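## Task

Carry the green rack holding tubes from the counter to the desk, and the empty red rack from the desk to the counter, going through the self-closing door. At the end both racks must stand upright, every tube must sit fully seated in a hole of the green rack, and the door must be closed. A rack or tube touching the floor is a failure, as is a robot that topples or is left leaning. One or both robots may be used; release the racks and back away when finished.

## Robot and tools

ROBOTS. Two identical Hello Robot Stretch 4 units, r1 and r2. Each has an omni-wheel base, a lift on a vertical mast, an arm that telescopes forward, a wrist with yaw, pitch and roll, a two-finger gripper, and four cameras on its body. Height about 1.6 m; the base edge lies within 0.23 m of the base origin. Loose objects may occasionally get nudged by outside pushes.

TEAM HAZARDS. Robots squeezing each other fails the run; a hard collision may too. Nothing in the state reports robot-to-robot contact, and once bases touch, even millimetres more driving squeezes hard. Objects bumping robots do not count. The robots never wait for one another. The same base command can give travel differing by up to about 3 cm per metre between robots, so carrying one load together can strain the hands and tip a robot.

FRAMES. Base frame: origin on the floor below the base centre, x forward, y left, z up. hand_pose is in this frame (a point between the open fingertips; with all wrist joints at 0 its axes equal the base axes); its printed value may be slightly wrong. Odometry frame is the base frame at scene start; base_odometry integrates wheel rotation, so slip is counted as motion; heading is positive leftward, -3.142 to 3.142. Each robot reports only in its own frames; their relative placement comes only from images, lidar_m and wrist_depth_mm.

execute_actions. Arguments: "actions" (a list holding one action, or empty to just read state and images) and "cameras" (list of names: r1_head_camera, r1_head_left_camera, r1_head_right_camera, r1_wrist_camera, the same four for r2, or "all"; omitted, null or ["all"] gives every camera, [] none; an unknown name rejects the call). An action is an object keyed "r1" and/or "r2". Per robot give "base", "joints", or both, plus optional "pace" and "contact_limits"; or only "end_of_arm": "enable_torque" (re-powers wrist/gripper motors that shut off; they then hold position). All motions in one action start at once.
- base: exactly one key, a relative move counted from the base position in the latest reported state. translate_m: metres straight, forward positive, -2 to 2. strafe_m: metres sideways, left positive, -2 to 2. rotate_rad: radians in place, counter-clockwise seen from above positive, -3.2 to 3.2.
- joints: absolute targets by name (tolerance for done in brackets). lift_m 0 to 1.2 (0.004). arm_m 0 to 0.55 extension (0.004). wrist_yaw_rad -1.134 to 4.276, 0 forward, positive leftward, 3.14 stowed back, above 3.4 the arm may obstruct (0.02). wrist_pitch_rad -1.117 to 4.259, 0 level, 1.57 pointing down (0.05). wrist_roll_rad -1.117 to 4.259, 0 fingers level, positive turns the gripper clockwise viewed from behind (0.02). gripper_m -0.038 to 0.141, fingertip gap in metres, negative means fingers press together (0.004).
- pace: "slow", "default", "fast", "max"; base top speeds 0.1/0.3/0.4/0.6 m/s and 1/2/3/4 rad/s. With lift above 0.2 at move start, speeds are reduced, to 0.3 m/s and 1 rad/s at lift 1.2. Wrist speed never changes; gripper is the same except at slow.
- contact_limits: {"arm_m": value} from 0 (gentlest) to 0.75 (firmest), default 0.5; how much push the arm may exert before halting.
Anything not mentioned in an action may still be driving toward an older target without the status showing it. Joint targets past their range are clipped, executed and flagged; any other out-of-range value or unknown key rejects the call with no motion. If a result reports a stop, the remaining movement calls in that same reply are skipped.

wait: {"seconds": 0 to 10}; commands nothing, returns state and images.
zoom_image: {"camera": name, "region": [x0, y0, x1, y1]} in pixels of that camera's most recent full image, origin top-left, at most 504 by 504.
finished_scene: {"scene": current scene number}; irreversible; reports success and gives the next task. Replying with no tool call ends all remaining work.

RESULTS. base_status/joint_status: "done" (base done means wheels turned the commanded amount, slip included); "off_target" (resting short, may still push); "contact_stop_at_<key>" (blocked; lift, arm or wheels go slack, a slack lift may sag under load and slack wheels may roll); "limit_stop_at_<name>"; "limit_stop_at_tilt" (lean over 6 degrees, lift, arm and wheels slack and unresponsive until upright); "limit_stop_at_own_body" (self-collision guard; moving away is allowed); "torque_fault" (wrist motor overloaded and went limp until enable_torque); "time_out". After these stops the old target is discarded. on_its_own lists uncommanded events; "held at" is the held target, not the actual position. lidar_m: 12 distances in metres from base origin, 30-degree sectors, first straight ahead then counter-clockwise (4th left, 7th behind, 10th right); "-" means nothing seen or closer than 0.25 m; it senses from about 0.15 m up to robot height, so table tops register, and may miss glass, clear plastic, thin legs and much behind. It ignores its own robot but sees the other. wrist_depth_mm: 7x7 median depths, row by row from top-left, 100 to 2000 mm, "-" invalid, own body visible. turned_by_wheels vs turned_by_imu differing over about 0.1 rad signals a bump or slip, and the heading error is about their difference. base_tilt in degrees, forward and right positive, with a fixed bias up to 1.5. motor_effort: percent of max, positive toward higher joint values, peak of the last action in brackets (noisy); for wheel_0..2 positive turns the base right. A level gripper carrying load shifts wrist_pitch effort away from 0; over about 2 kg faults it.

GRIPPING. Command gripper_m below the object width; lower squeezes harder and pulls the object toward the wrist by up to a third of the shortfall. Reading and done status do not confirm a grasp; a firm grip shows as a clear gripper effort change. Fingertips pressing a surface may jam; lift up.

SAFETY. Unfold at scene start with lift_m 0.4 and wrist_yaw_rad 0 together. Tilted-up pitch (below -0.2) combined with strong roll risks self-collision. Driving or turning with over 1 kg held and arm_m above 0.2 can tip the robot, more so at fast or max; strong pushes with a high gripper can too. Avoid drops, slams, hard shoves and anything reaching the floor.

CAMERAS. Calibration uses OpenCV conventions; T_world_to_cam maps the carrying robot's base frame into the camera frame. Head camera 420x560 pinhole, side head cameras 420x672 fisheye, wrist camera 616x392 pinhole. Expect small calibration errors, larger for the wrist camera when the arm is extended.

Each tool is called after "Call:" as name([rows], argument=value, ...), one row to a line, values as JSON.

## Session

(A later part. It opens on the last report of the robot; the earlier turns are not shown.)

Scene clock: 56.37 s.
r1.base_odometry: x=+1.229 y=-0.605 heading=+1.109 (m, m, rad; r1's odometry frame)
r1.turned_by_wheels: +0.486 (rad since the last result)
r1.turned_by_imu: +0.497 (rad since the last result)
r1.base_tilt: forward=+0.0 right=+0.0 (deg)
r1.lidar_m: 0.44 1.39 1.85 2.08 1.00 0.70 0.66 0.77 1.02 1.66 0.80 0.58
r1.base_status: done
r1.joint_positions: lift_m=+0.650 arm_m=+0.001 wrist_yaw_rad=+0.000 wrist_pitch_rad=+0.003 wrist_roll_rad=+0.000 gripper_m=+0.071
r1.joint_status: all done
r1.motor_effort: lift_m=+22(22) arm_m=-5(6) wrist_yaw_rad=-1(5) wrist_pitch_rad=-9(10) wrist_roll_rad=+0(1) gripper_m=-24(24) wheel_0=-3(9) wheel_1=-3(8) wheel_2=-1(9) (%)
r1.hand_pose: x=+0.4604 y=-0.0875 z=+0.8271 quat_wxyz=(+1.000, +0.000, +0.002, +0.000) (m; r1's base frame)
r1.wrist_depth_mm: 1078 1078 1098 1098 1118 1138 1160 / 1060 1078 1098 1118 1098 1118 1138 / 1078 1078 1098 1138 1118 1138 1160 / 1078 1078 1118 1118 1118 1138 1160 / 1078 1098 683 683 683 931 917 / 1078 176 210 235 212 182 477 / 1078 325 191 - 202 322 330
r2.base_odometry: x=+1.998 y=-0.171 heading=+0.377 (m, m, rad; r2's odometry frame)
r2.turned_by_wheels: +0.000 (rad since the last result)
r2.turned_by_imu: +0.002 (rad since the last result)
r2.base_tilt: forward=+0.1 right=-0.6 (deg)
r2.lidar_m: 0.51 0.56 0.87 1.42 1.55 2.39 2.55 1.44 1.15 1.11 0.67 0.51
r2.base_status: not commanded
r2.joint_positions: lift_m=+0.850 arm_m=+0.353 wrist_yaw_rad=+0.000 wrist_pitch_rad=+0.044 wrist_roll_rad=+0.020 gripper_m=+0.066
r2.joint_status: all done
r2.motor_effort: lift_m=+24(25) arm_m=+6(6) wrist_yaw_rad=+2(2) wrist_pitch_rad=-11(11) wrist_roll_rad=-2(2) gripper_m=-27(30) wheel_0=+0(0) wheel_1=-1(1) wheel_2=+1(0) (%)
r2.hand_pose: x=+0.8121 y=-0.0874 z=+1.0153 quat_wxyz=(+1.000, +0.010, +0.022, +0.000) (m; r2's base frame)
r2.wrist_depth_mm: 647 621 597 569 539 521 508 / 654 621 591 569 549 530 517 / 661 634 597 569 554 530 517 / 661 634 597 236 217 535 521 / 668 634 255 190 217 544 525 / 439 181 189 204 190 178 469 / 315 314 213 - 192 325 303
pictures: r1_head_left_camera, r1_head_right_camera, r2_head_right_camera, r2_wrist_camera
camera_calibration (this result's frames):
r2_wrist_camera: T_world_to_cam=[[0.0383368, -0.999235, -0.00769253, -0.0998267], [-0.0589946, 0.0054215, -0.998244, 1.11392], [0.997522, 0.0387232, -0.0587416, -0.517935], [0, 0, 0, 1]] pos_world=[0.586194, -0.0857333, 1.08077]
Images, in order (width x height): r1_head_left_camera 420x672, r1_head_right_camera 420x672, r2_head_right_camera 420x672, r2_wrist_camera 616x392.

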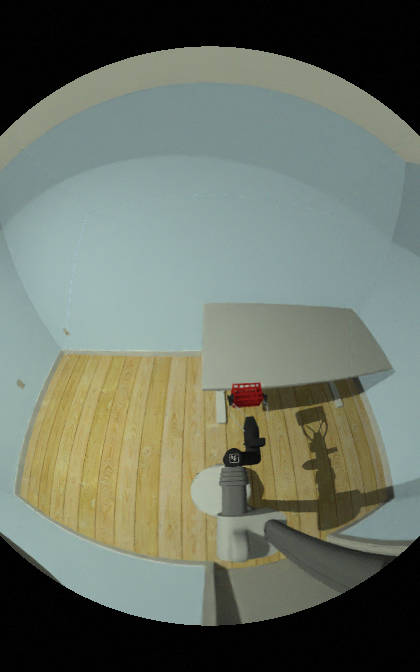

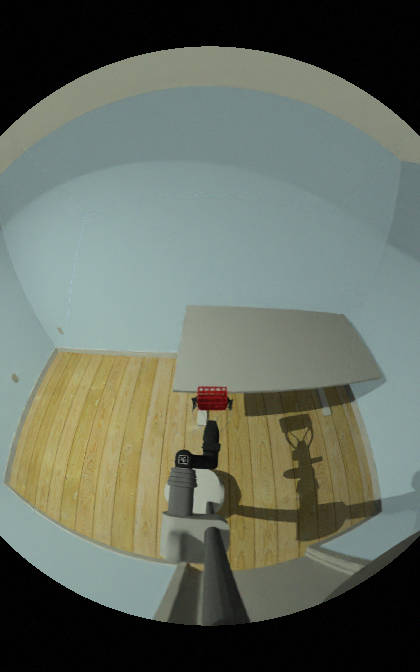

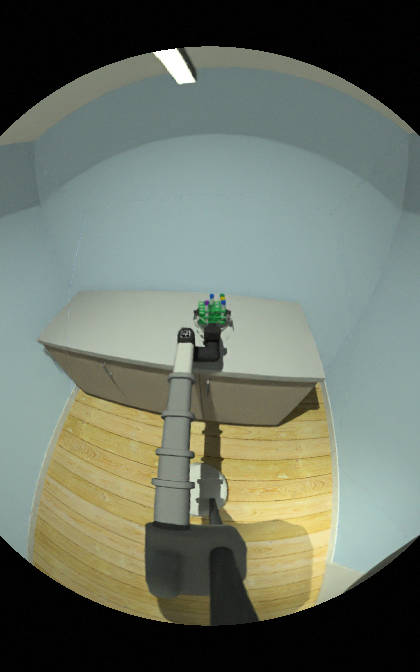

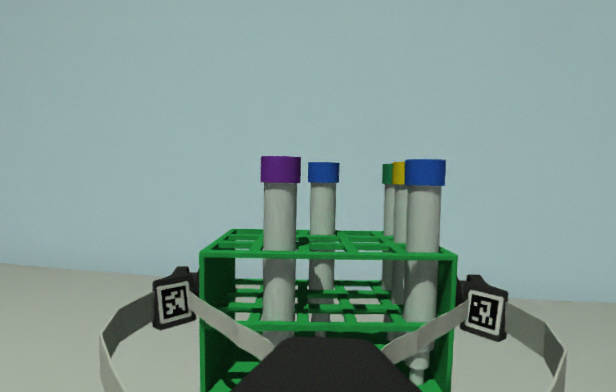

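Call:
execute_actions([
  {"r1":{"base":{"strafe_m":-0.41}},"r2":{"base":{"translate_m":-0.12},"joints":{"arm_m":0}}},
], cameras=["r1_head_left_camera"])

Call:
execute_actions([
  {"r1":{"base":{"translate_m":-0.42}},"r2":{"base":{"rotate_rad":-2.25}}},
], cameras=["r1_head_left_camera","r2_head_camera"])

Scene clock: 78.93 s.
r1.base_odometry: x=+1.596 y=-0.788 heading=+1.109 (m, m, rad; r1's odometry frame)
r1.turned_by_wheels: +0.000 (rad since the last result)
r1.turned_by_imu: +0.000 (rad since the last result)
r1.base_tilt: forward=+0.2 right=+0.0 (deg)
r1.lidar_m: 0.44 0.57 1.89 2.49 0.97 0.78 0.74 0.76 0.90 1.27 0.82 0.58
r1.base_status: done
r1.joint_positions: lift_m=+0.650 arm_m=+0.001 wrist_yaw_rad=+0.000 wrist_pitch_rad=+0.003 wrist_roll_rad=+0.000 gripper_m=+0.071
r1.joint_status: not commanded
r1.motor_effort: lift_m=+21(22) arm_m=-5(5) wrist_yaw_rad=-1(1) wrist_pitch_rad=-9(9) wrist_roll_rad=+0(1) gripper_m=-24(24) wheel_0=+0(7) wheel_1=-1(9) wheel_2=+0(1) (%)
r1.hand_pose: x=+0.4604 y=-0.0874 z=+0.8272 quat_wxyz=(+1.000, +0.000, +0.002, +0.000) (m; r1's base frame)
r1.wrist_depth_mm: 1078 1098 1118 1138 1118 1138 1160 / 1060 1118 1118 1098 1138 1160 1160 / 1098 1098 1138 1118 1138 1118 1160 / 1098 1098 1098 1118 1138 1160 1160 / 1098 931 683 691 691 931 917 / 473 175 209 235 212 183 473 / 317 324 191 - 202 329 336
r2.base_odometry: x=+1.886 y=-0.215 heading=+0.377 (m, m, rad; r2's odometry frame)
r2.turned_by_wheels: +0.000 (rad since the last result)
r2.turned_by_imu: +0.002 (rad since the last result)
r2.base_tilt: forward=+0.1 right=-0.5 (deg)
r2.lidar_m: 0.41 0.69 1.06 1.43 1.58 2.44 2.43 1.43 1.13 1.10 0.82 0.41
r2.base_status: done
r2.joint_positions: lift_m=+0.850 arm_m=+0.001 wrist_yaw_rad=+0.000 wrist_pitch_rad=+0.044 wrist_roll_rad=+0.020 gripper_m=+0.066
r2.joint_status: all done
r2.motor_effort: lift_m=+24(24) arm_m=-6(6) wrist_yaw_rad=+2(1) wrist_pitch_rad=-11(11) wrist_roll_rad=-1(2) gripper_m=-26(32) wheel_0=+0(4) wheel_1=+1(5) wheel_2=-2(8) (%)
r2.hand_pose: x=+0.4604 y=-0.0875 z=+1.0152 quat_wxyz=(+1.000, +0.010, +0.022, +0.000) (m; r2's base frame)
r2.wrist_depth_mm: 1160 1118 1078 1042 1008 960 917 / 1205 1118 1078 1025 991 976 931 / 1205 1138 1098 1042 1008 960 931 / 1205 1160 1118 237 219 960 931 / 759 778 255 191 218 842 842 / 488 181 187 204 190 178 477 / 508 484 213 - 191 392 375
pictures: r1_head_left_camera
Images, in order (width x height): r1_head_left_camera 420x672.

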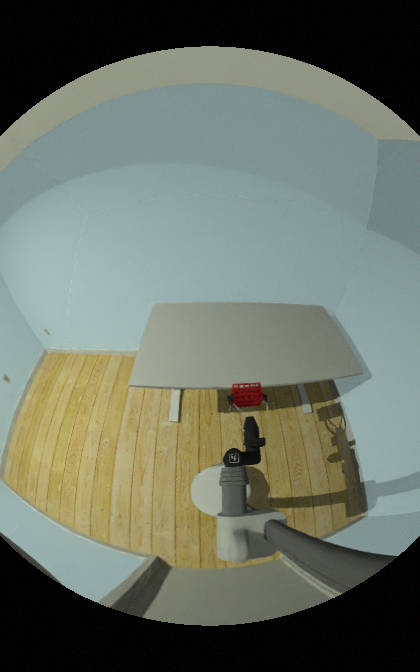

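Scene clock: 81.80 s.
r1.base_odometry: x=+1.409 y=-1.163 heading=+1.109 (m, m, rad; r1's odometry frame)
r1.turned_by_wheels: +0.000 (rad since the last result)
r1.turned_by_imu: +0.000 (rad since the last result)
r1.base_tilt: forward=-0.1 right=+0.0 (deg)
r1.lidar_m: 0.47 0.99 2.44 1.08 0.45 0.33 0.31 0.33 0.44 0.83 1.33 1.01
r1.base_status: done
r1.joint_positions: lift_m=+0.650 arm_m=+0.001 wrist_yaw_rad=+0.000 wrist_pitch_rad=+0.003 wrist_roll_rad=+0.000 gripper_m=+0.071
r1.joint_status: not commanded
r1.motor_effort: lift_m=+21(21) arm_m=-5(5) wrist_yaw_rad=-1(0) wrist_pitch_rad=-9(9) wrist_roll_rad=+0(0) gripper_m=-25(25) wheel_0=-2(6) wheel_1=-1(7) wheel_2=+2(11) (%)
r1.hand_pose: x=+0.4604 y=-0.0874 z=+0.8272 quat_wxyz=(+1.000, +0.000, +0.002, +0.000) (m; r1's base frame)
r1.wrist_depth_mm: 1499 1464 1537 1537 1537 1537 1537 / 1499 1537 1499 1537 1537 1537 1537 / 1464 1499 1499 1537 1537 1537 1537 / 1499 1499 1537 1499 1576 1576 1537 / 1464 917 715 741 750 917 917 / 1464 175 210 236 211 183 1397 / 1537 1499 191 - 202 1576 1430
r2.base_odometry: x=+1.886 y=-0.215 heading=-1.873 (m, m, rad; r2's odometry frame)
r2.turned_by_wheels: -2.250 (rad since the last result)
r2.turned_by_imu: -2.210 (rad since the last result)
r2.base_tilt: forward=+0.1 right=-0.6 (deg)
r2.lidar_m: 0.40 1.08 1.15 0.65 0.60 0.66 0.89 1.45 1.52 2.07 2.42 0.44
r2.base_status: done
r2.joint_positions: lift_m=+0.850 arm_m=+0.001 wrist_yaw_rad=+0.000 wrist_pitch_rad=+0.044 wrist_roll_rad=+0.020 gripper_m=+0.066
r2.joint_status: not commanded
r2.motor_effort: lift_m=+24(24) arm_m=-6(6) wrist_yaw_rad=+2(1) wrist_pitch_rad=-12(12) wrist_roll_rad=-3(1) gripper_m=-25(26) wheel_0=-1(5) wheel_1=+1(7) wheel_2=-2(7) (%)
r2.hand_pose: x=+0.4604 y=-0.0875 z=+1.0153 quat_wxyz=(+1.000, +0.010, +0.022, +0.000) (m; r2's base frame)
r2.wrist_depth_mm: 778 878 976 1078 1255 1499 1863 / 798 878 1008 1160 1308 1499 1863 / 798 891 991 1098 1281 1537 1808 / 809 891 1008 236 220 1499 1863 / 809 891 254 189 219 1576 1808 / 820 181 189 189 193 177 1921 / 820 917 213 - 191 1576 1921
pictures: r1_head_left_camera, r2_head_camera
Images, in order (width x height): r1_head_left_camera 420x672, r2_head_camera 420x560.

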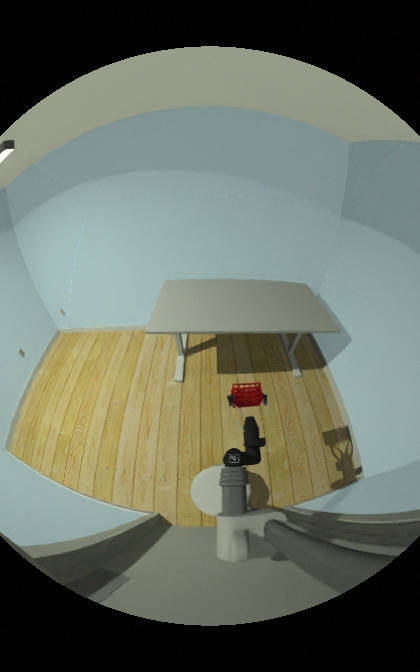

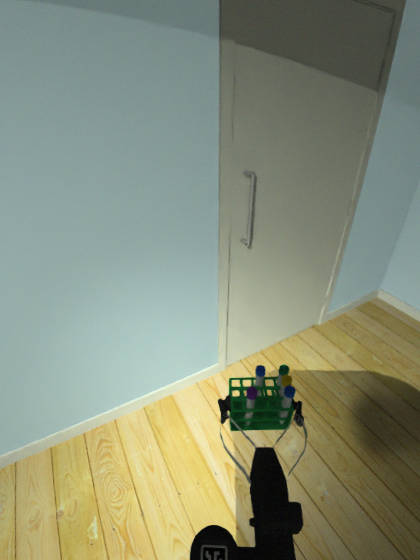

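Call:
execute_actions([
  {"r1":{"base":{"translate_m":-0.16},"pace":"slow"},"r2":{"joints":{"lift_m":0.69}}},
], cameras=[])

Call:
execute_actions([
  {"r1":{"base":{"translate_m":-0.89}}},
], cameras=["r1_head_left_camera","r2_head_camera"])

Scene clock: 89.03 s.
r1.base_odometry: x=+1.338 y=-1.307 heading=+1.108 (m, m, rad; r1's odometry frame)
r1.turned_by_wheels: +0.000 (rad since the last result)
r1.turned_by_imu: -0.001 (rad since the last result)
r1.base_tilt: forward=+0.0 right=+0.0 (deg)
r1.lidar_m: 0.45 1.18 2.60 0.46 0.36 0.25 - 0.25 0.25 0.45 1.32 1.20
r1.base_status: done
r1.joint_positions: lift_m=+0.650 arm_m=+0.001 wrist_yaw_rad=+0.000 wrist_pitch_rad=+0.003 wrist_roll_rad=+0.000 gripper_m=+0.071
r1.joint_status: not commanded
r1.motor_effort: lift_m=+20(21) arm_m=-5(5) wrist_yaw_rad=-1(1) wrist_pitch_rad=-9(9) wrist_roll_rad=+0(0) gripper_m=-25(25) wheel_0=-4(8) wheel_1=-2(11) wheel_2=+4(14) (%)
r1.hand_pose: x=+0.4603 y=-0.0874 z=+0.8272 quat_wxyz=(+1.000, +0.000, +0.002, +0.000) (m; r1's base frame)
r1.wrist_depth_mm: 1618 1618 1661 1708 1708 1708 1537 / 1618 1661 1661 1661 1708 1756 1537 / 1618 1618 1661 1708 1708 1708 1537 / 1661 1618 1708 1661 1708 1756 1499 / 1661 1118 904 904 904 1308 1430 / 1618 175 210 235 211 182 1537 / 1661 1661 191 - 203 1618 1576
r2.base_odometry: x=+1.886 y=-0.215 heading=-1.873 (m, m, rad; r2's odometry frame)
r2.turned_by_wheels: +0.000 (rad since the last result)
r2.turned_by_imu: +0.002 (rad since the last result)
r2.base_tilt: forward=+0.1 right=-0.6 (deg)
r2.lidar_m: 0.42 1.10 1.14 0.65 0.62 0.66 0.91 1.44 1.51 2.02 2.41 0.41
r2.base_status: not commanded
r2.joint_positions: lift_m=+0.690 arm_m=+0.001 wrist_yaw_rad=+0.000 wrist_pitch_rad=+0.044 wrist_roll_rad=+0.020 gripper_m=+0.066
r2.joint_status: all done
r2.motor_effort: lift_m=+18(23) arm_m=-6(6) wrist_yaw_rad=+3(2) wrist_pitch_rad=-11(11) wrist_roll_rad=-2(1) gripper_m=-26(27) wheel_0=-1(1) wheel_1=+1(1) wheel_2=-2(2) (%)
r2.hand_pose: x=+0.4604 y=-0.0875 z=+0.8558 quat_wxyz=(+1.000, +0.010, +0.022, +0.000) (m; r2's base frame)
r2.wrist_depth_mm: 788 878 976 1060 1205 1464 1863 / 798 866 976 1078 1205 1537 1863 / 798 866 991 1078 1160 1499 1863 / 798 891 1008 236 219 1537 1863 / 809 891 255 188 218 1618 1863 / 809 181 189 190 192 177 1983 / 831 917 213 - 191 1576 1756
pictures: none
No camera images: the call's "cameras" was empty. Leave "cameras" out to get every camera's image.

Scene clock: 93.47 s.
r1.base_odometry: x=+0.941 y=-2.103 heading=+1.108 (m, m, rad; r1's odometry frame)
r1.turned_by_wheels: +0.000 (rad since the last result)
r1.turned_by_imu: +0.000 (rad since the last result)
r1.base_tilt: forward=+0.1 right=+0.0 (deg)
r1.lidar_m: 0.46 0.78 0.95 0.78 0.83 2.03 1.91 1.98 - 0.25 0.25 0.46
r1.base_status: done
r1.joint_positions: lift_m=+0.650 arm_m=+0.001 wrist_yaw_rad=+0.000 wrist_pitch_rad=+0.003 wrist_roll_rad=+0.000 gripper_m=+0.071
r1.joint_status: not commanded
r1.motor_effort: lift_m=+20(21) arm_m=-5(5) wrist_yaw_rad=-1(1) wrist_pitch_rad=-9(9) wrist_roll_rad=+0(0) gripper_m=-25(24) wheel_0=-2(9) wheel_1=-2(11) wheel_2=+1(18) (%)
r1.hand_pose: x=+0.4603 y=-0.0874 z=+0.8272 quat_wxyz=(+1.000, +0.000, +0.002, +0.000) (m; r1's base frame)
r1.wrist_depth_mm: - - - - - - 504 / - - - - - - 473 / - - - - - - 473 / - - - - - - 473 / - - - - - - 477 / - 176 210 235 211 183 473 / 1756 1756 191 - 202 1756 500
r2.base_odometry: x=+1.886 y=-0.215 heading=-1.873 (m, m, rad; r2's odometry frame)
r2.turned_by_wheels: +0.000 (rad since the last result)
r2.turned_by_imu: +0.001 (rad since the last result)
r2.base_tilt: forward=+0.1 right=-0.6 (deg)
r2.lidar_m: 0.42 1.11 1.14 0.66 0.63 0.67 0.89 1.44 1.52 2.05 1.12 0.40
r2.base_status: not commanded
r2.joint_positions: lift_m=+0.690 arm_m=+0.001 wrist_yaw_rad=+0.000 wrist_pitch_rad=+0.044 wrist_roll_rad=+0.020 gripper_m=+0.066
r2.joint_status: not commanded
r2.motor_effort: lift_m=+18(18) arm_m=-6(6) wrist_yaw_rad=+2(3) wrist_pitch_rad=-11(10) wrist_roll_rad=-2(2) gripper_m=-29(27) wheel_0=-1(1) wheel_1=+1(1) wheel_2=-2(2) (%)
r2.hand_pose: x=+0.4604 y=-0.0875 z=+0.8558 quat_wxyz=(+1.000, +0.010, +0.022, +0.000) (m; r2's base frame)
r2.wrist_depth_mm: 788 878 960 - - 1576 1160 / 798 878 1008 - - 1618 1205 / 809 878 1008 - - 1499 1182 / 809 878 976 236 220 1366 878 / 820 891 256 189 219 1464 1118 / 820 181 189 190 191 178 1138 / 831 917 213 - 191 1464 1098
pictures: r1_head_left_camera, r2_head_camera
Images, in order (width x height): r1_head_left_camera 420x672, r2_head_camera 420x560.

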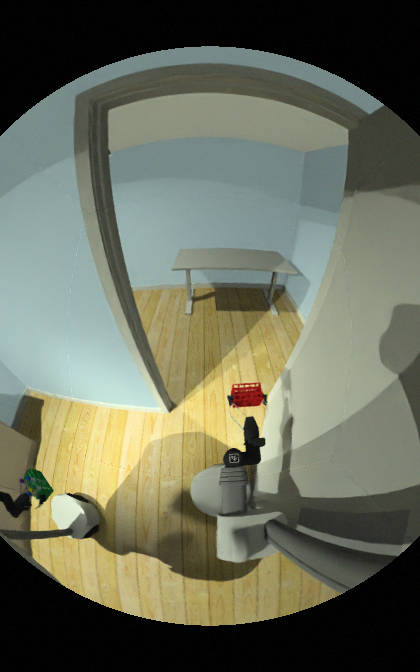

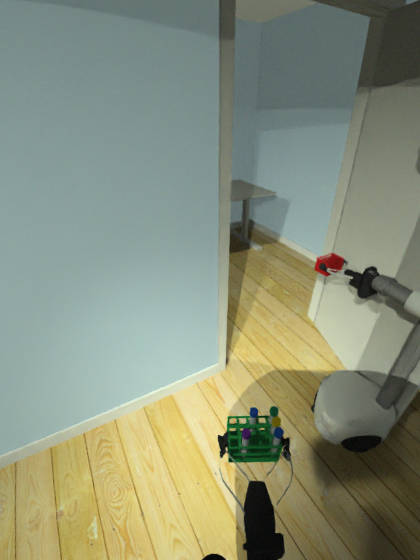

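Call:
execute_actions([
  {"r1":{"base":{"rotate_rad":3.02}}},
], cameras=["r1_head_left_camera","r2_head_right_camera"])

Scene clock: 97.83 s.
r1.base_odometry: x=+0.941 y=-2.103 heading=-2.155 (m, m, rad; r1's odometry frame)
r1.turned_by_wheels: +3.020 (rad since the last result)
r1.turned_by_imu: +3.078 (rad since the last result)
r1.base_tilt: forward=+0.2 right=+0.0 (deg)
r1.lidar_m: 0.46 1.95 1.49 - 0.25 0.37 2.03 0.80 0.85 0.83 0.79 2.11
r1.base_status: done
r1.joint_positions: lift_m=+0.650 arm_m=+0.001 wrist_yaw_rad=+0.000 wrist_pitch_rad=+0.003 wrist_roll_rad=+0.000 gripper_m=+0.071
r1.joint_status: not commanded
r1.motor_effort: lift_m=+20(21) arm_m=-5(5) wrist_yaw_rad=+0(2) wrist_pitch_rad=-9(9) wrist_roll_rad=+0(0) gripper_m=-24(25) wheel_0=-1(11) wheel_1=-1(11) wheel_2=-2(13) (%)
r1.hand_pose: x=+0.4603 y=-0.0874 z=+0.8272 quat_wxyz=(+1.000, +0.000, +0.002, +0.000) (m; r1's base frame)
r1.wrist_depth_mm: 1537 1576 1661 1708 1808 1863 1921 / 1537 1576 1661 1756 1756 1863 - / 1576 1576 1618 1708 1756 1808 1863 / 1537 1576 1661 1708 1808 1863 1921 / 1537 1576 1708 1756 1756 1863 1921 / 1576 175 211 235 212 182 1921 / 1537 1618 191 - 202 1756 1808
r2.base_odometry: x=+1.886 y=-0.215 heading=-1.873 (m, m, rad; r2's odometry frame)
r2.turned_by_wheels: +0.000 (rad since the last result)
r2.turned_by_imu: +0.001 (rad since the last result)
r2.base_tilt: forward=+0.0 right=-0.6 (deg)
r2.lidar_m: 0.39 1.10 1.15 0.67 0.62 0.63 0.90 1.45 1.50 2.06 0.90 0.44
r2.base_status: not commanded
r2.joint_positions: lift_m=+0.690 arm_m=+0.001 wrist_yaw_rad=+0.000 wrist_pitch_rad=+0.044 wrist_roll_rad=+0.020 gripper_m=+0.066
r2.joint_status: not commanded
r2.motor_effort: lift_m=+18(18) arm_m=-6(6) wrist_yaw_rad=+3(2) wrist_pitch_rad=-11(11) wrist_roll_rad=-2(2) gripper_m=-27(28) wheel_0=-1(1) wheel_1=+1(1) wheel_2=-2(2) (%)
r2.hand_pose: x=+0.4604 y=-0.0875 z=+0.8558 quat_wxyz=(+1.000, +0.010, +0.022, +0.000) (m; r2's base frame)
r2.wrist_depth_mm: 788 878 960 - - 1576 778 / 788 866 976 - - 1576 778 / 788 878 976 - - 1537 778 / 820 904 991 236 220 1576 778 / 809 891 255 189 219 1430 809 / 809 181 189 189 193 177 788 / 820 904 214 - 192 1397 960
pictures: r1_head_left_camera, r2_head_right_camera
Images, in order (width x height): r1_head_left_camera 420x672, r2_head_right_camera 420x672.

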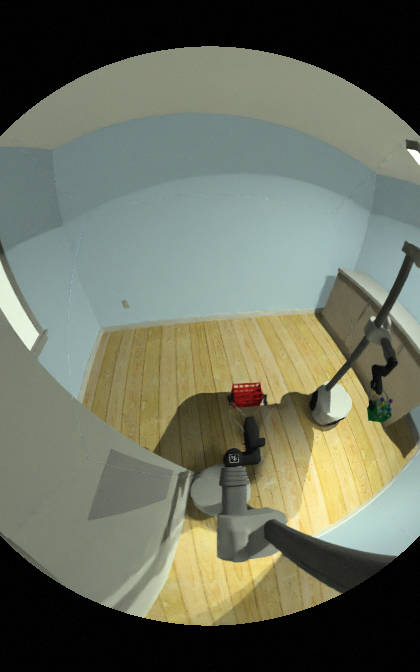

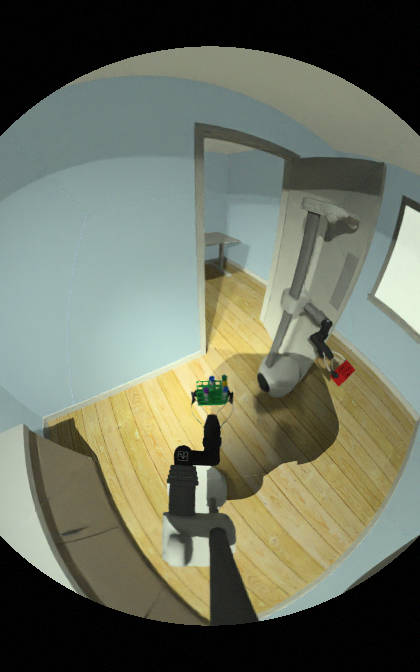

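Call:
execute_actions([
  {"r1":{"base":{"strafe_m":0.2}},"r2":{"base":{"strafe_m":-0.41}}},
], cameras=["r1_head_left_camera","r2_head_camera","r2_head_right_camera"])

Scene clock: 103.40 s.
r1.base_odometry: x=+1.107 y=-2.213 heading=-2.155 (m, m, rad; r1's odometry frame)
r1.turned_by_wheels: +0.000 (rad since the last result)
r1.turned_by_imu: +0.000 (rad since the last result)
r1.base_tilt: forward=+0.1 right=+0.0 (deg)
r1.lidar_m: 0.44 1.91 0.25 - 0.25 0.27 0.65 1.04 0.93 1.77 0.67 1.01
r1.base_status: done
r1.joint_positions: lift_m=+0.650 arm_m=+0.001 wrist_yaw_rad=+0.000 wrist_pitch_rad=+0.003 wrist_roll_rad=+0.000 gripper_m=+0.071
r1.joint_status: not commanded
r1.motor_effort: lift_m=+20(21) arm_m=-5(5) wrist_yaw_rad=-1(2) wrist_pitch_rad=-9(9) wrist_roll_rad=+0(0) gripper_m=-24(26) wheel_0=-1(12) wheel_1=+2(12) wheel_2=+0(2) (%)
r1.hand_pose: x=+0.4603 y=-0.0874 z=+0.8272 quat_wxyz=(+1.000, +0.000, +0.002, +0.000) (m; r1's base frame)
r1.wrist_depth_mm: 1537 1537 1618 1708 1708 1808 1983 / 1537 1537 1661 1661 1756 1808 1921 / 1537 1576 1618 1708 1756 1808 1921 / 1464 1576 1618 1708 1756 1863 1863 / 1499 1537 1576 1661 1756 1808 1921 / 1499 176 210 236 212 182 1921 / 1499 1576 190 - 202 1756 1808
r2.base_odometry: x=+1.495 y=-0.093 heading=-1.873 (m, m, rad; r2's odometry frame)
r2.turned_by_wheels: +0.000 (rad since the last result)
r2.turned_by_imu: +0.002 (rad since the last result)
r2.base_tilt: forward=+0.0 right=-0.6 (deg)
r2.lidar_m: 0.40 1.31 1.38 1.02 0.96 0.98 1.29 1.21 1.29 1.76 0.77 0.45
r2.base_status: done
r2.joint_positions: lift_m=+0.690 arm_m=+0.001 wrist_yaw_rad=+0.000 wrist_pitch_rad=+0.044 wrist_roll_rad=+0.020 gripper_m=+0.066
r2.joint_status: not commanded
r2.motor_effort: lift_m=+18(18) arm_m=-6(6) wrist_yaw_rad=+2(2) wrist_pitch_rad=-11(11) wrist_roll_rad=-2(2) gripper_m=-27(25) wheel_0=+0(7) wheel_1=+1(7) wheel_2=-1(6) (%)
r2.hand_pose: x=+0.4604 y=-0.0874 z=+0.8558 quat_wxyz=(+1.000, +0.010, +0.022, +0.000) (m; r2's base frame)
r2.wrist_depth_mm: 946 1060 - - 1499 1025 904 / 960 1078 - - 1576 1025 917 / 976 1078 - - 1537 904 917 / 976 1078 - 237 214 820 691 / 976 1060 257 189 216 1042 917 / 991 181 186 191 190 177 904 / 1008 1098 213 - 191 1060 878
pictures: r1_head_left_camera, r2_head_camera, r2_head_right_camera
Images, in order (width x height): r1_head_left_camera 420x672, r2_head_camera 420x560, r2_head_right_camera 420x672.

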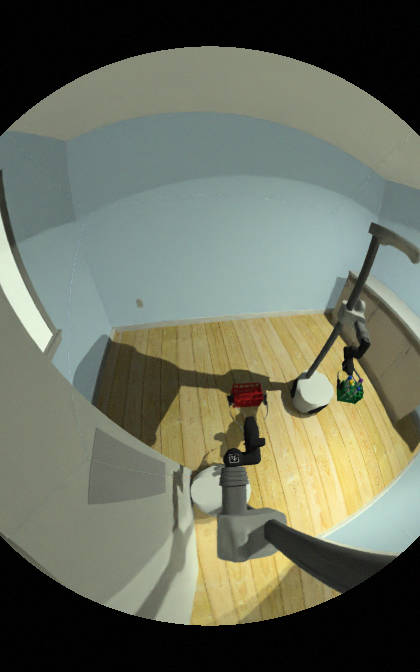

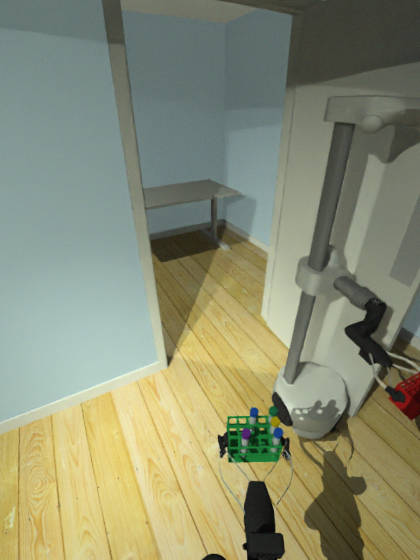

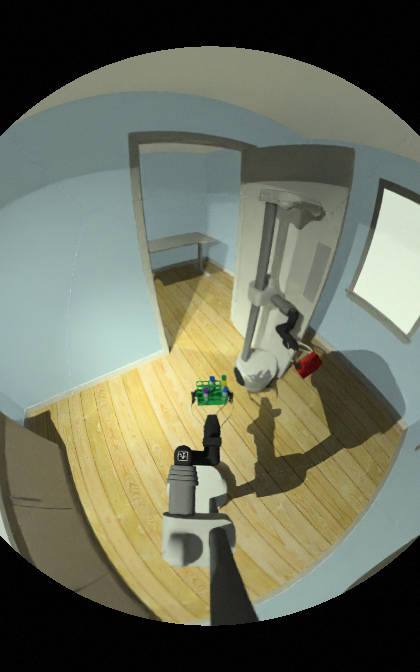

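Call:
execute_actions([
  {"r2":{"base":{"translate_m":1.52},"pace":"fast"}},
], cameras=[])

Call:
execute_actions([
  {"r2":{"base":{"rotate_rad":0.53}}},
], cameras=["r2_head_camera","r2_head_left_camera"])

Scene clock: 112.43 s.
r1.base_odometry: x=+1.107 y=-2.213 heading=-2.155 (m, m, rad; r1's odometry frame)
r1.turned_by_wheels: +0.000 (rad since the last result)
r1.turned_by_imu: +0.001 (rad since the last result)
r1.base_tilt: forward=+0.1 right=+0.0 (deg)
r1.lidar_m: 0.43 1.93 0.25 - 0.25 0.27 0.57 0.47 0.94 1.80 2.02 2.08
r1.base_status: not commanded
r1.joint_positions: lift_m=+0.650 arm_m=+0.001 wrist_yaw_rad=+0.000 wrist_pitch_rad=+0.003 wrist_roll_rad=+0.000 gripper_m=+0.071
r1.joint_status: not commanded
r1.motor_effort: lift_m=+20(20) arm_m=-5(5) wrist_yaw_rad=+0(1) wrist_pitch_rad=-9(9) wrist_roll_rad=+0(0) gripper_m=-25(24) wheel_0=-1(1) wheel_1=+2(2) wheel_2=+0(0) (%)
r1.hand_pose: x=+0.4603 y=-0.0874 z=+0.8272 quat_wxyz=(+1.000, +0.000, +0.002, +0.000) (m; r1's base frame)
r1.wrist_depth_mm: 1537 1537 1618 1708 1756 1863 1921 / 1464 1576 1618 1708 1756 1808 1921 / 1499 1576 1618 1661 1756 1808 1921 / 1499 1576 1618 1618 1756 1808 1921 / 1499 1576 1618 1661 1756 1808 1921 / 1537 175 210 235 211 183 1921 / 1499 1576 191 - 202 1756 1808
r2.base_odometry: x=+1.043 y=-1.544 heading=-1.873 (m, m, rad; r2's odometry frame)
r2.turned_by_wheels: +0.000 (rad since the last result)
r2.turned_by_imu: +0.002 (rad since the last result)
r2.base_tilt: forward=+0.1 right=-0.6 (deg)
r2.lidar_m: 0.40 1.36 1.42 0.37 0.35 1.86 2.47 0.44 0.47 0.47 0.43 0.42
r2.base_status: done
r2.joint_positions: lift_m=+0.690 arm_m=+0.001 wrist_yaw_rad=+0.000 wrist_pitch_rad=+0.044 wrist_roll_rad=+0.020 gripper_m=+0.066
r2.joint_status: not commanded
r2.motor_effort: lift_m=+19(19) arm_m=-6(6) wrist_yaw_rad=+2(1) wrist_pitch_rad=-12(11) wrist_roll_rad=-2(2) gripper_m=-31(27) wheel_0=-1(5) wheel_1=+0(6) wheel_2=+0(10) (%)
r2.hand_pose: x=+0.4604 y=-0.0874 z=+0.8557 quat_wxyz=(+1.000, +0.010, +0.022, +0.000) (m; r2's base frame)
r2.wrist_depth_mm: 1618 1756 - - 1618 1255 1025 / 1618 1863 - - 1708 1281 1025 / 1618 1808 - - 1661 1255 1025 / 1661 1808 - 235 217 1308 1042 / 1618 1808 255 190 217 1229 1042 / 1708 181 189 192 191 178 1025 / 1708 1756 213 - 191 1205 991
pictures: none
No camera images: the call's "cameras" was empty. Leave "cameras" out to get every camera's image.

Scene clock: 113.73 s.
r1.base_odometry: x=+1.107 y=-2.213 heading=-2.155 (m, m, rad; r1's odometry frame)
r1.turned_by_wheels: +0.000 (rad since the last result)
r1.turned_by_imu: +0.000 (rad since the last result)
r1.base_tilt: forward=+0.1 right=-0.1 (deg)
r1.lidar_m: 0.41 1.91 0.25 - 0.25 0.27 0.52 0.46 0.66 1.81 2.04 2.09
r1.base_status: not commanded
r1.joint_positions: lift_m=+0.650 arm_m=+0.001 wrist_yaw_rad=+0.000 wrist_pitch_rad=+0.003 wrist_roll_rad=+0.000 gripper_m=+0.071
r1.joint_status: not commanded
r1.motor_effort: lift_m=+20(21) arm_m=-5(5) wrist_yaw_rad=-2(1) wrist_pitch_rad=-9(8) wrist_roll_rad=+0(0) gripper_m=-22(24) wheel_0=-1(1) wheel_1=+2(2) wheel_2=+0(0) (%)
r1.hand_pose: x=+0.4603 y=-0.0874 z=+0.8272 quat_wxyz=(+1.000, +0.000, +0.002, +0.000) (m; r1's base frame)
r1.wrist_depth_mm: 1537 1537 1618 1661 1756 1863 1863 / 1499 1576 1618 1661 1756 1863 1921 / 1537 1537 1618 1708 1756 1863 1921 / 1537 1537 1618 1661 1756 1808 1921 / 1464 1576 1618 1708 1756 1808 1921 / 1499 175 210 236 212 183 1921 / 1499 1537 191 - 202 1756 1756
r2.base_odometry: x=+1.043 y=-1.544 heading=-1.343 (m, m, rad; r2's odometry frame)
r2.turned_by_wheels: +0.530 (rad since the last result)
r2.turned_by_imu: +0.521 (rad since the last result)
r2.base_tilt: forward=+0.1 right=-0.6 (deg)
r2.lidar_m: 0.41 1.41 0.38 0.36 1.84 2.48 0.46 0.44 0.48 0.43 0.51 0.44
r2.base_status: done
r2.joint_positions: lift_m=+0.690 arm_m=+0.001 wrist_yaw_rad=+0.000 wrist_pitch_rad=+0.044 wrist_roll_rad=+0.020 gripper_m=+0.066
r2.joint_status: not commanded
r2.motor_effort: lift_m=+19(19) arm_m=-6(6) wrist_yaw_rad=+1(1) wrist_pitch_rad=-11(12) wrist_roll_rad=-2(2) gripper_m=-27(26) wheel_0=+1(5) wheel_1=+1(5) wheel_2=+1(3) (%)
r2.hand_pose: x=+0.4604 y=-0.0874 z=+0.8557 quat_wxyz=(+1.000, +0.010, +0.022, +0.000) (m; r2's base frame)
r2.wrist_depth_mm: 1983 1921 1983 1921 1863 1921 1808 / 1983 1863 1921 1921 1983 1921 1756 / 1983 - 1983 1921 1983 1863 1808 / - 1983 1983 237 216 1921 1756 / - - 255 216 216 1499 1618 / - 181 187 204 191 177 1756 / 1756 1756 213 - 191 1708 1618
pictures: r2_head_camera, r2_head_left_camera
Images, in order (width x height): r2_head_camera 420x560, r2_head_left_camera 420x672.

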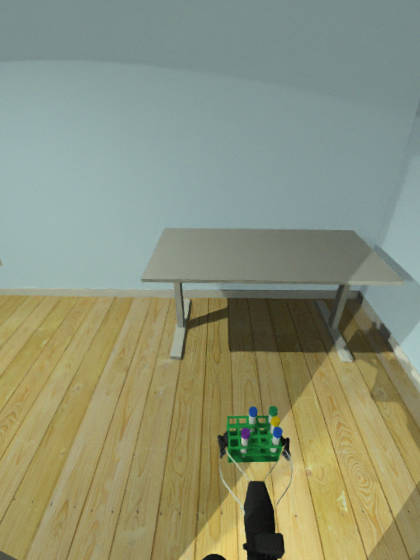

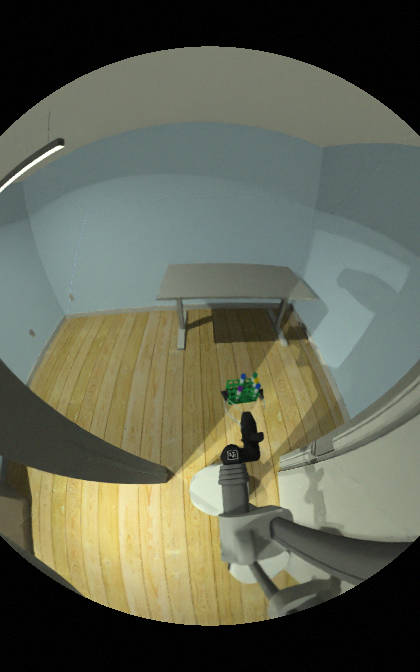

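Call:
execute_actions([
  {"r1":{"base":{"rotate_rad":-1.725},"joints":{"lift_m":0.86}},"r2":{"base":{"translate_m":0.9},"joints":{"arm_m":0.2},"pace":"fast"}},
], cameras=["r1_head_right_camera","r2_head_camera"])

Scene clock: 129.17 s.
r1.base_odometry: x=+1.107 y=-2.213 heading=+2.403 (m, m, rad; r1's odometry frame)
r1.turned_by_wheels: -1.725 (rad since the last result)
r1.turned_by_imu: -1.758 (rad since the last result)
r1.base_tilt: forward=+0.1 right=+0.1 (deg)
r1.lidar_m: 0.43 2.00 2.25 1.92 1.90 0.25 0.26 - 0.25 0.43 1.35 0.95
r1.base_status: done
r1.joint_positions: lift_m=+0.860 arm_m=+0.001 wrist_yaw_rad=+0.000 wrist_pitch_rad=+0.003 wrist_roll_rad=+0.000 gripper_m=+0.071
r1.joint_status: all done
r1.motor_effort: lift_m=+22(19) arm_m=-5(5) wrist_yaw_rad=+0(1) wrist_pitch_rad=-9(9) wrist_roll_rad=+0(0) gripper_m=-24(25) wheel_0=+0(6) wheel_1=+0(11) wheel_2=+0(14) (%)
r1.hand_pose: x=+0.4603 y=-0.0874 z=+1.0371 quat_wxyz=(+1.000, +0.000, +0.002, +0.000) (m; r1's base frame)
r1.wrist_depth_mm: - - - 1808 1025 707 569 / - - - 1808 1025 715 574 / - - - 1756 1025 715 580 / - - - 1756 1025 723 574 / 1537 1661 - 1430 854 707 580 / 1537 176 211 235 211 182 574 / 1537 1661 191 - 201 699 580
r2.base_odometry: x=+1.247 y=-2.421 heading=-1.343 (m, m, rad; r2's odometry frame)
r2.turned_by_wheels: +0.000 (rad since the last result)
r2.turned_by_imu: +0.003 (rad since the last result)
r2.base_tilt: forward=+0.1 right=-0.6 (deg)
r2.lidar_m: 0.47 0.48 1.78 2.39 1.00 0.79 1.34 0.85 0.98 1.30 0.70 0.50
r2.base_status: done
r2.joint_positions: lift_m=+0.690 arm_m=+0.199 wrist_yaw_rad=+0.000 wrist_pitch_rad=+0.044 wrist_roll_rad=+0.020 gripper_m=+0.066
r2.joint_status: all done
r2.motor_effort: lift_m=+19(19) arm_m=+6(6) wrist_yaw_rad=+2(3) wrist_pitch_rad=-11(11) wrist_roll_rad=-2(2) gripper_m=-28(28) wheel_0=-1(4) wheel_1=-1(6) wheel_2=+0(13) (%)
r2.hand_pose: x=+0.6582 y=-0.0874 z=+0.8558 quat_wxyz=(+1.000, +0.010, +0.022, +0.000) (m; r2's base frame)
r2.wrist_depth_mm: 854 866 866 842 866 854 854 / 866 878 866 854 854 854 842 / 891 891 866 854 866 854 866 / 878 891 891 236 216 891 854 / 904 904 255 229 216 866 866 / 517 181 186 204 191 177 554 / 373 370 213 - 192 382 373
pictures: r1_head_right_camera, r2_head_camera
Images, in order (width x height): r1_head_right_camera 420x672, r2_head_camera 420x560.

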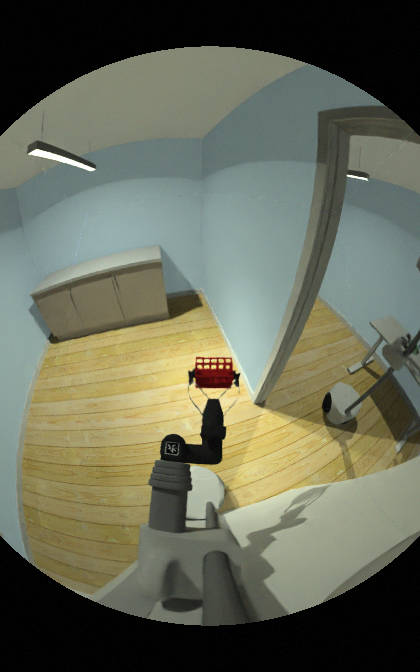

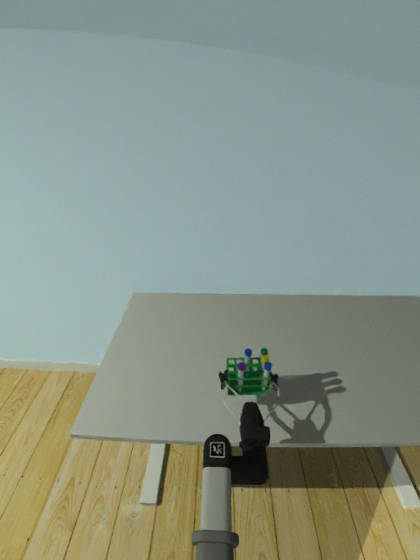

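Call:
execute_actions([
  {"r1":{"base":{"translate_m":0.88}},"r2":{"joints":{"lift_m":0.609},"pace":"slow"}},
], cameras=["r1_head_right_camera","r1_head_camera","r2_wrist_camera"])

Scene clock: 135.70 s.
r1.base_odometry: x=+0.457 y=-1.621 heading=+2.403 (m, m, rad; r1's odometry frame)
r1.turned_by_wheels: +0.000 (rad since the last result)
r1.turned_by_imu: +0.001 (rad since the last result)
r1.base_tilt: forward=+0.2 right=+0.0 (deg)
r1.lidar_m: 0.42 1.19 1.32 2.18 2.18 2.35 1.95 0.99 0.48 0.44 0.42 0.52
r1.base_status: done
r1.joint_positions: lift_m=+0.860 arm_m=+0.001 wrist_yaw_rad=+0.000 wrist_pitch_rad=+0.003 wrist_roll_rad=+0.000 gripper_m=+0.071
r1.joint_status: not commanded
r1.motor_effort: lift_m=+21(22) arm_m=-5(5) wrist_yaw_rad=+0(2) wrist_pitch_rad=-10(9) wrist_roll_rad=+0(0) gripper_m=-25(26) wheel_0=+1(6) wheel_1=+2(8) wheel_2=-1(13) (%)
r1.hand_pose: x=+0.4603 y=-0.0874 z=+1.0372 quat_wxyz=(+1.000, +0.000, +0.002, +0.000) (m; r1's base frame)
r1.wrist_depth_mm: 1336 1397 1537 931 535 373 298 / 1366 1430 1537 931 535 373 300 / 1336 1430 1576 917 539 373 301 / 1366 1430 1537 931 539 375 301 / 1042 1430 1537 768 459 375 301 / 831 176 211 235 211 183 301 / 831 1464 191 - 202 377 298
r2.base_odometry: x=+1.247 y=-2.421 heading=-1.343 (m, m, rad; r2's odometry frame)
r2.turned_by_wheels: +0.000 (rad since the last result)
r2.turned_by_imu: +0.002 (rad since the last result)
r2.base_tilt: forward=+0.1 right=-0.7 (deg)
r2.lidar_m: 0.49 0.51 1.79 2.41 1.02 0.79 0.77 0.78 0.98 1.29 0.72 0.54
r2.base_status: not commanded
r2.joint_positions: lift_m=+0.609 arm_m=+0.199 wrist_yaw_rad=+0.000 wrist_pitch_rad=+0.044 wrist_roll_rad=+0.020 gripper_m=+0.066
r2.joint_status: all done
r2.motor_effort: lift_m=+18(19) arm_m=+5(5) wrist_yaw_rad=+2(2) wrist_pitch_rad=-10(11) wrist_roll_rad=-1(2) gripper_m=-28(25) wheel_0=-1(1) wheel_1=-1(1) wheel_2=+0(0) (%)
r2.hand_pose: x=+0.6582 y=-0.0874 z=+0.7748 quat_wxyz=(+1.000, +0.010, +0.022, +0.000) (m; r2's base frame)
r2.wrist_depth_mm: 878 866 891 854 854 866 842 / 866 866 866 854 866 854 854 / 878 891 878 866 866 842 866 / 878 891 878 236 216 866 866 / 521 535 256 190 217 580 591 / 306 182 187 191 191 178 325 / 222 219 205 - 193 226 213
pictures: r1_head_camera, r1_head_right_camera, r2_wrist_camera
camera_calibration (this result's frames):
r2_wrist_camera: T_world_to_cam=[[0.0384126, -0.999232, -0.00768547, -0.0958085], [-0.0591527, 0.00540384, -0.998234, 0.86487], [0.99751, 0.0387994, -0.0588998, -0.378375], [0, 0, 0, 1]] pos_world=[0.432273, -0.0857278, 0.84032]
Images, in order (width x height): r1_head_camera 420x560, r1_head_right_camera 420x672, r2_wrist_camera 616x392.

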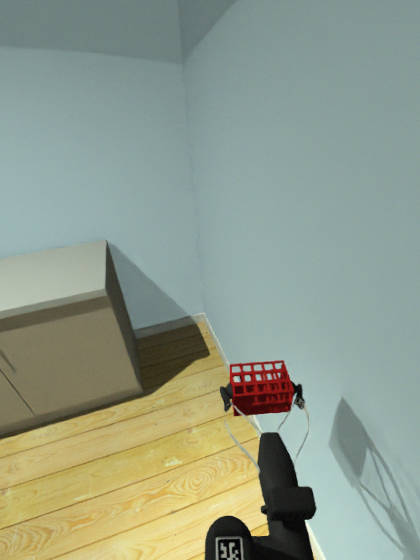

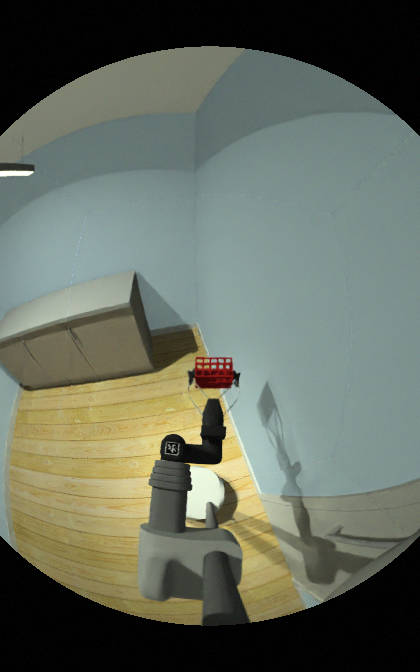

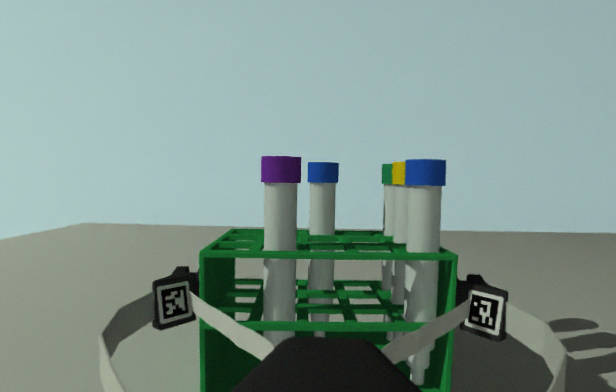

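Call:
execute_actions([
  {"r1":{"base":{"rotate_rad":0.76}},"r2":{"joints":{"lift_m":0.605},"pace":"slow"}},
], cameras=[])

Call:
execute_actions([
  {"r1":{"base":{"translate_m":0.68},"joints":{"arm_m":0.24},"pace":"fast"},"r2":{"joints":{"gripper_m":0.141},"pace":"slow"}},
], cameras=["r1_head_camera","r1_wrist_camera","r2_wrist_camera"])

Scene clock: 144.23 s.
r1.base_odometry: x=+0.457 y=-1.621 heading=-3.121 (m, m, rad; r1's odometry frame)
r1.turned_by_wheels: +0.760 (rad since the last result)
r1.turned_by_imu: +0.775 (rad since the last result)
r1.base_tilt: forward=+0.0 right=+0.0 (deg)
r1.lidar_m: 0.42 1.54 2.15 2.22 2.07 1.97 0.66 0.45 0.43 0.46 0.59 1.18
r1.base_status: done
r1.joint_positions: lift_m=+0.860 arm_m=+0.001 wrist_yaw_rad=+0.000 wrist_pitch_rad=+0.003 wrist_roll_rad=+0.000 gripper_m=+0.071
r1.joint_status: not commanded
r1.motor_effort: lift_m=+21(21) arm_m=-5(5) wrist_yaw_rad=-2(2) wrist_pitch_rad=-9(8) wrist_roll_rad=+0(0) gripper_m=-24(24) wheel_0=-2(8) wheel_1=-1(7) wheel_2=-2(10) (%)
r1.hand_pose: x=+0.4603 y=-0.0874 z=+1.0372 quat_wxyz=(+1.000, +0.000, +0.002, +0.000) (m; r1's base frame)
r1.wrist_depth_mm: 1983 - 1863 1661 1499 1366 1229 / 1921 - 1921 1708 1499 1397 1255 / 1921 - 1921 1661 1499 1397 1255 / - - 1921 1708 1537 1430 1281 / 1618 1366 1078 991 931 1366 1281 / 1576 176 210 235 211 182 1281 / 1618 1336 192 - 202 1366 1281
r2.base_odometry: x=+1.247 y=-2.421 heading=-1.343 (m, m, rad; r2's odometry frame)
r2.turned_by_wheels: +0.000 (rad since the last result)
r2.turned_by_imu: +0.001 (rad since the last result)
r2.base_tilt: forward=+0.1 right=-0.6 (deg)
r2.lidar_m: 0.48 0.50 1.81 2.39 1.01 0.79 0.77 0.80 0.99 1.30 0.71 0.51
r2.base_status: not commanded
r2.joint_positions: lift_m=+0.605 arm_m=+0.199 wrist_yaw_rad=+0.000 wrist_pitch_rad=+0.043 wrist_roll_rad=+0.020 gripper_m=+0.066
r2.joint_status: all done
r2.motor_effort: lift_m=+17(17) arm_m=+6(6) wrist_yaw_rad=+2(2) wrist_pitch_rad=-8(11) wrist_roll_rad=-2(2) gripper_m=-29(27) wheel_0=-1(1) wheel_1=-1(1) wheel_2=+0(0) (%)
r2.hand_pose: x=+0.6582 y=-0.0874 z=+0.7712 quat_wxyz=(+1.000, +0.010, +0.021, +0.000) (m; r2's base frame)
r2.wrist_depth_mm: 866 866 854 842 854 854 842 / 866 866 878 854 878 842 866 / 878 866 878 878 866 878 854 / 891 878 878 236 217 866 854 / 517 530 254 190 217 569 580 / 297 182 186 191 191 177 320 / 216 214 204 - 191 220 206
pictures: none
No camera images: the call's "cameras" was empty. Leave "cameras" out to get every camera's image.

Scene clock: 147.93 s.
r1.base_odometry: x=-0.223 y=-1.635 heading=-3.121 (m, m, rad; r1's odometry frame)
r1.turned_by_wheels: +0.000 (rad since the last result)
r1.turned_by_imu: +0.001 (rad since the last result)
r1.base_tilt: forward=+0.1 right=+0.0 (deg)
r1.lidar_m: 0.57 0.75 1.69 1.91 2.49 2.57 1.15 0.79 0.74 0.75 0.99 0.54
r1.base_status: done
r1.joint_positions: lift_m=+0.860 arm_m=+0.239 wrist_yaw_rad=+0.000 wrist_pitch_rad=+0.003 wrist_roll_rad=+0.000 gripper_m=+0.071
r1.joint_status: all done
r1.motor_effort: lift_m=+21(21) arm_m=+6(5) wrist_yaw_rad=-2(0) wrist_pitch_rad=-10(9) wrist_roll_rad=+0(0) gripper_m=-25(25) wheel_0=+0(9) wheel_1=+1(9) wheel_2=+0(16) (%)
r1.hand_pose: x=+0.6985 y=-0.0874 z=+1.0372 quat_wxyz=(+1.000, +0.000, +0.002, +0.000) (m; r1's base frame)
r1.wrist_depth_mm: 1205 1025 904 798 707 647 597 / 1205 1042 891 798 715 640 597 / 1229 1025 891 798 715 647 597 / 1205 1042 904 798 715 647 603 / 1008 1008 750 759 683 647 597 / 521 175 210 235 211 182 525 / 353 359 191 - 202 359 370
r2.base_odometry: x=+1.247 y=-2.421 heading=-1.343 (m, m, rad; r2's odometry frame)
r2.turned_by_wheels: +0.000 (rad since the last result)
r2.turned_by_imu: +0.001 (rad since the last result)
r2.base_tilt: forward=+0.1 right=-0.6 (deg)
r2.lidar_m: 0.49 0.49 1.79 2.39 1.01 0.78 0.74 0.79 1.00 1.27 0.69 0.50
r2.base_status: not commanded
r2.joint_positions: lift_m=+0.605 arm_m=+0.199 wrist_yaw_rad=+0.000 wrist_pitch_rad=+0.042 wrist_roll_rad=+0.020 gripper_m=+0.141
r2.joint_status: all done
r2.motor_effort: lift_m=+17(17) arm_m=+5(5) wrist_yaw_rad=+2(1) wrist_pitch_rad=-6(8) wrist_roll_rad=-2(1) gripper_m=+0(29) wheel_0=-1(1) wheel_1=-1(1) wheel_2=+0(0) (%)
r2.hand_pose: x=+0.6582 y=-0.0874 z=+0.7714 quat_wxyz=(+1.000, +0.010, +0.021, +0.000) (m; r2's base frame)
r2.wrist_depth_mm: 866 866 854 854 854 854 854 / 866 878 866 854 866 866 854 / 866 878 866 891 866 866 854 / 891 891 866 255 258 866 878 / 512 530 274 220 219 574 585 / 297 283 211 206 206 198 320 / 215 213 213 - 213 220 235
pictures: r1_head_camera, r1_wrist_camera, r2_wrist_camera
camera_calibration (this result's frames):
r1_wrist_camera: T_world_to_cam=[[-0.00910565, -0.999646, 0.0249922, -0.117656], [0.00714131, -0.0250576, -0.999661, 1.08555], [0.999933, -0.00892409, 0.00736695, -0.481353], [0, 0, 0, 1]] pos_world=[0.472497, -0.0947082, 1.09167]
r2_wrist_camera: T_world_to_cam=[[0.0383729, -0.999235, -0.00757939, -0.0959074], [-0.0573886, 0.00536873, -0.998337, 0.860349], [0.997614, 0.038744, -0.0571387, -0.380028], [0, 0, 0, 1]] pos_world=[0.432175, -0.0857291, 0.836477]
Images, in order (width x height): r1_head_camera 420x560, r1_wrist_camera 616x392, r2_wrist_camera 616x392.

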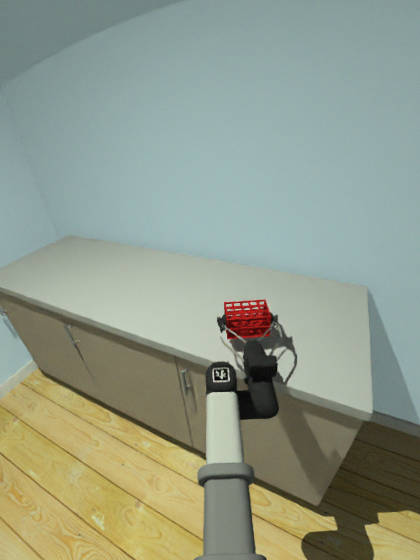

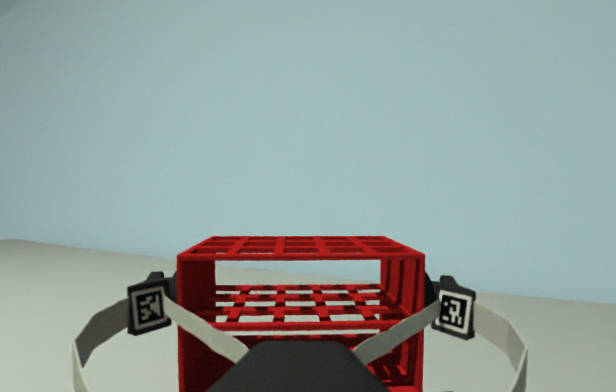

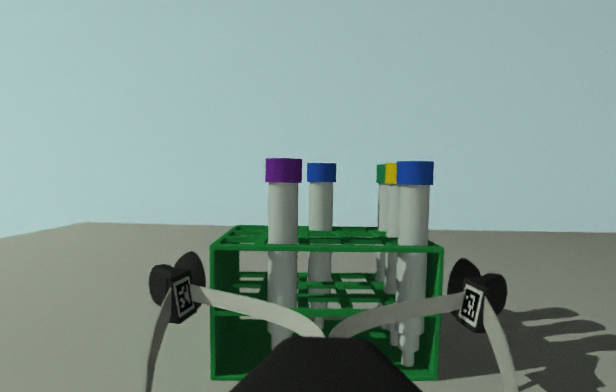

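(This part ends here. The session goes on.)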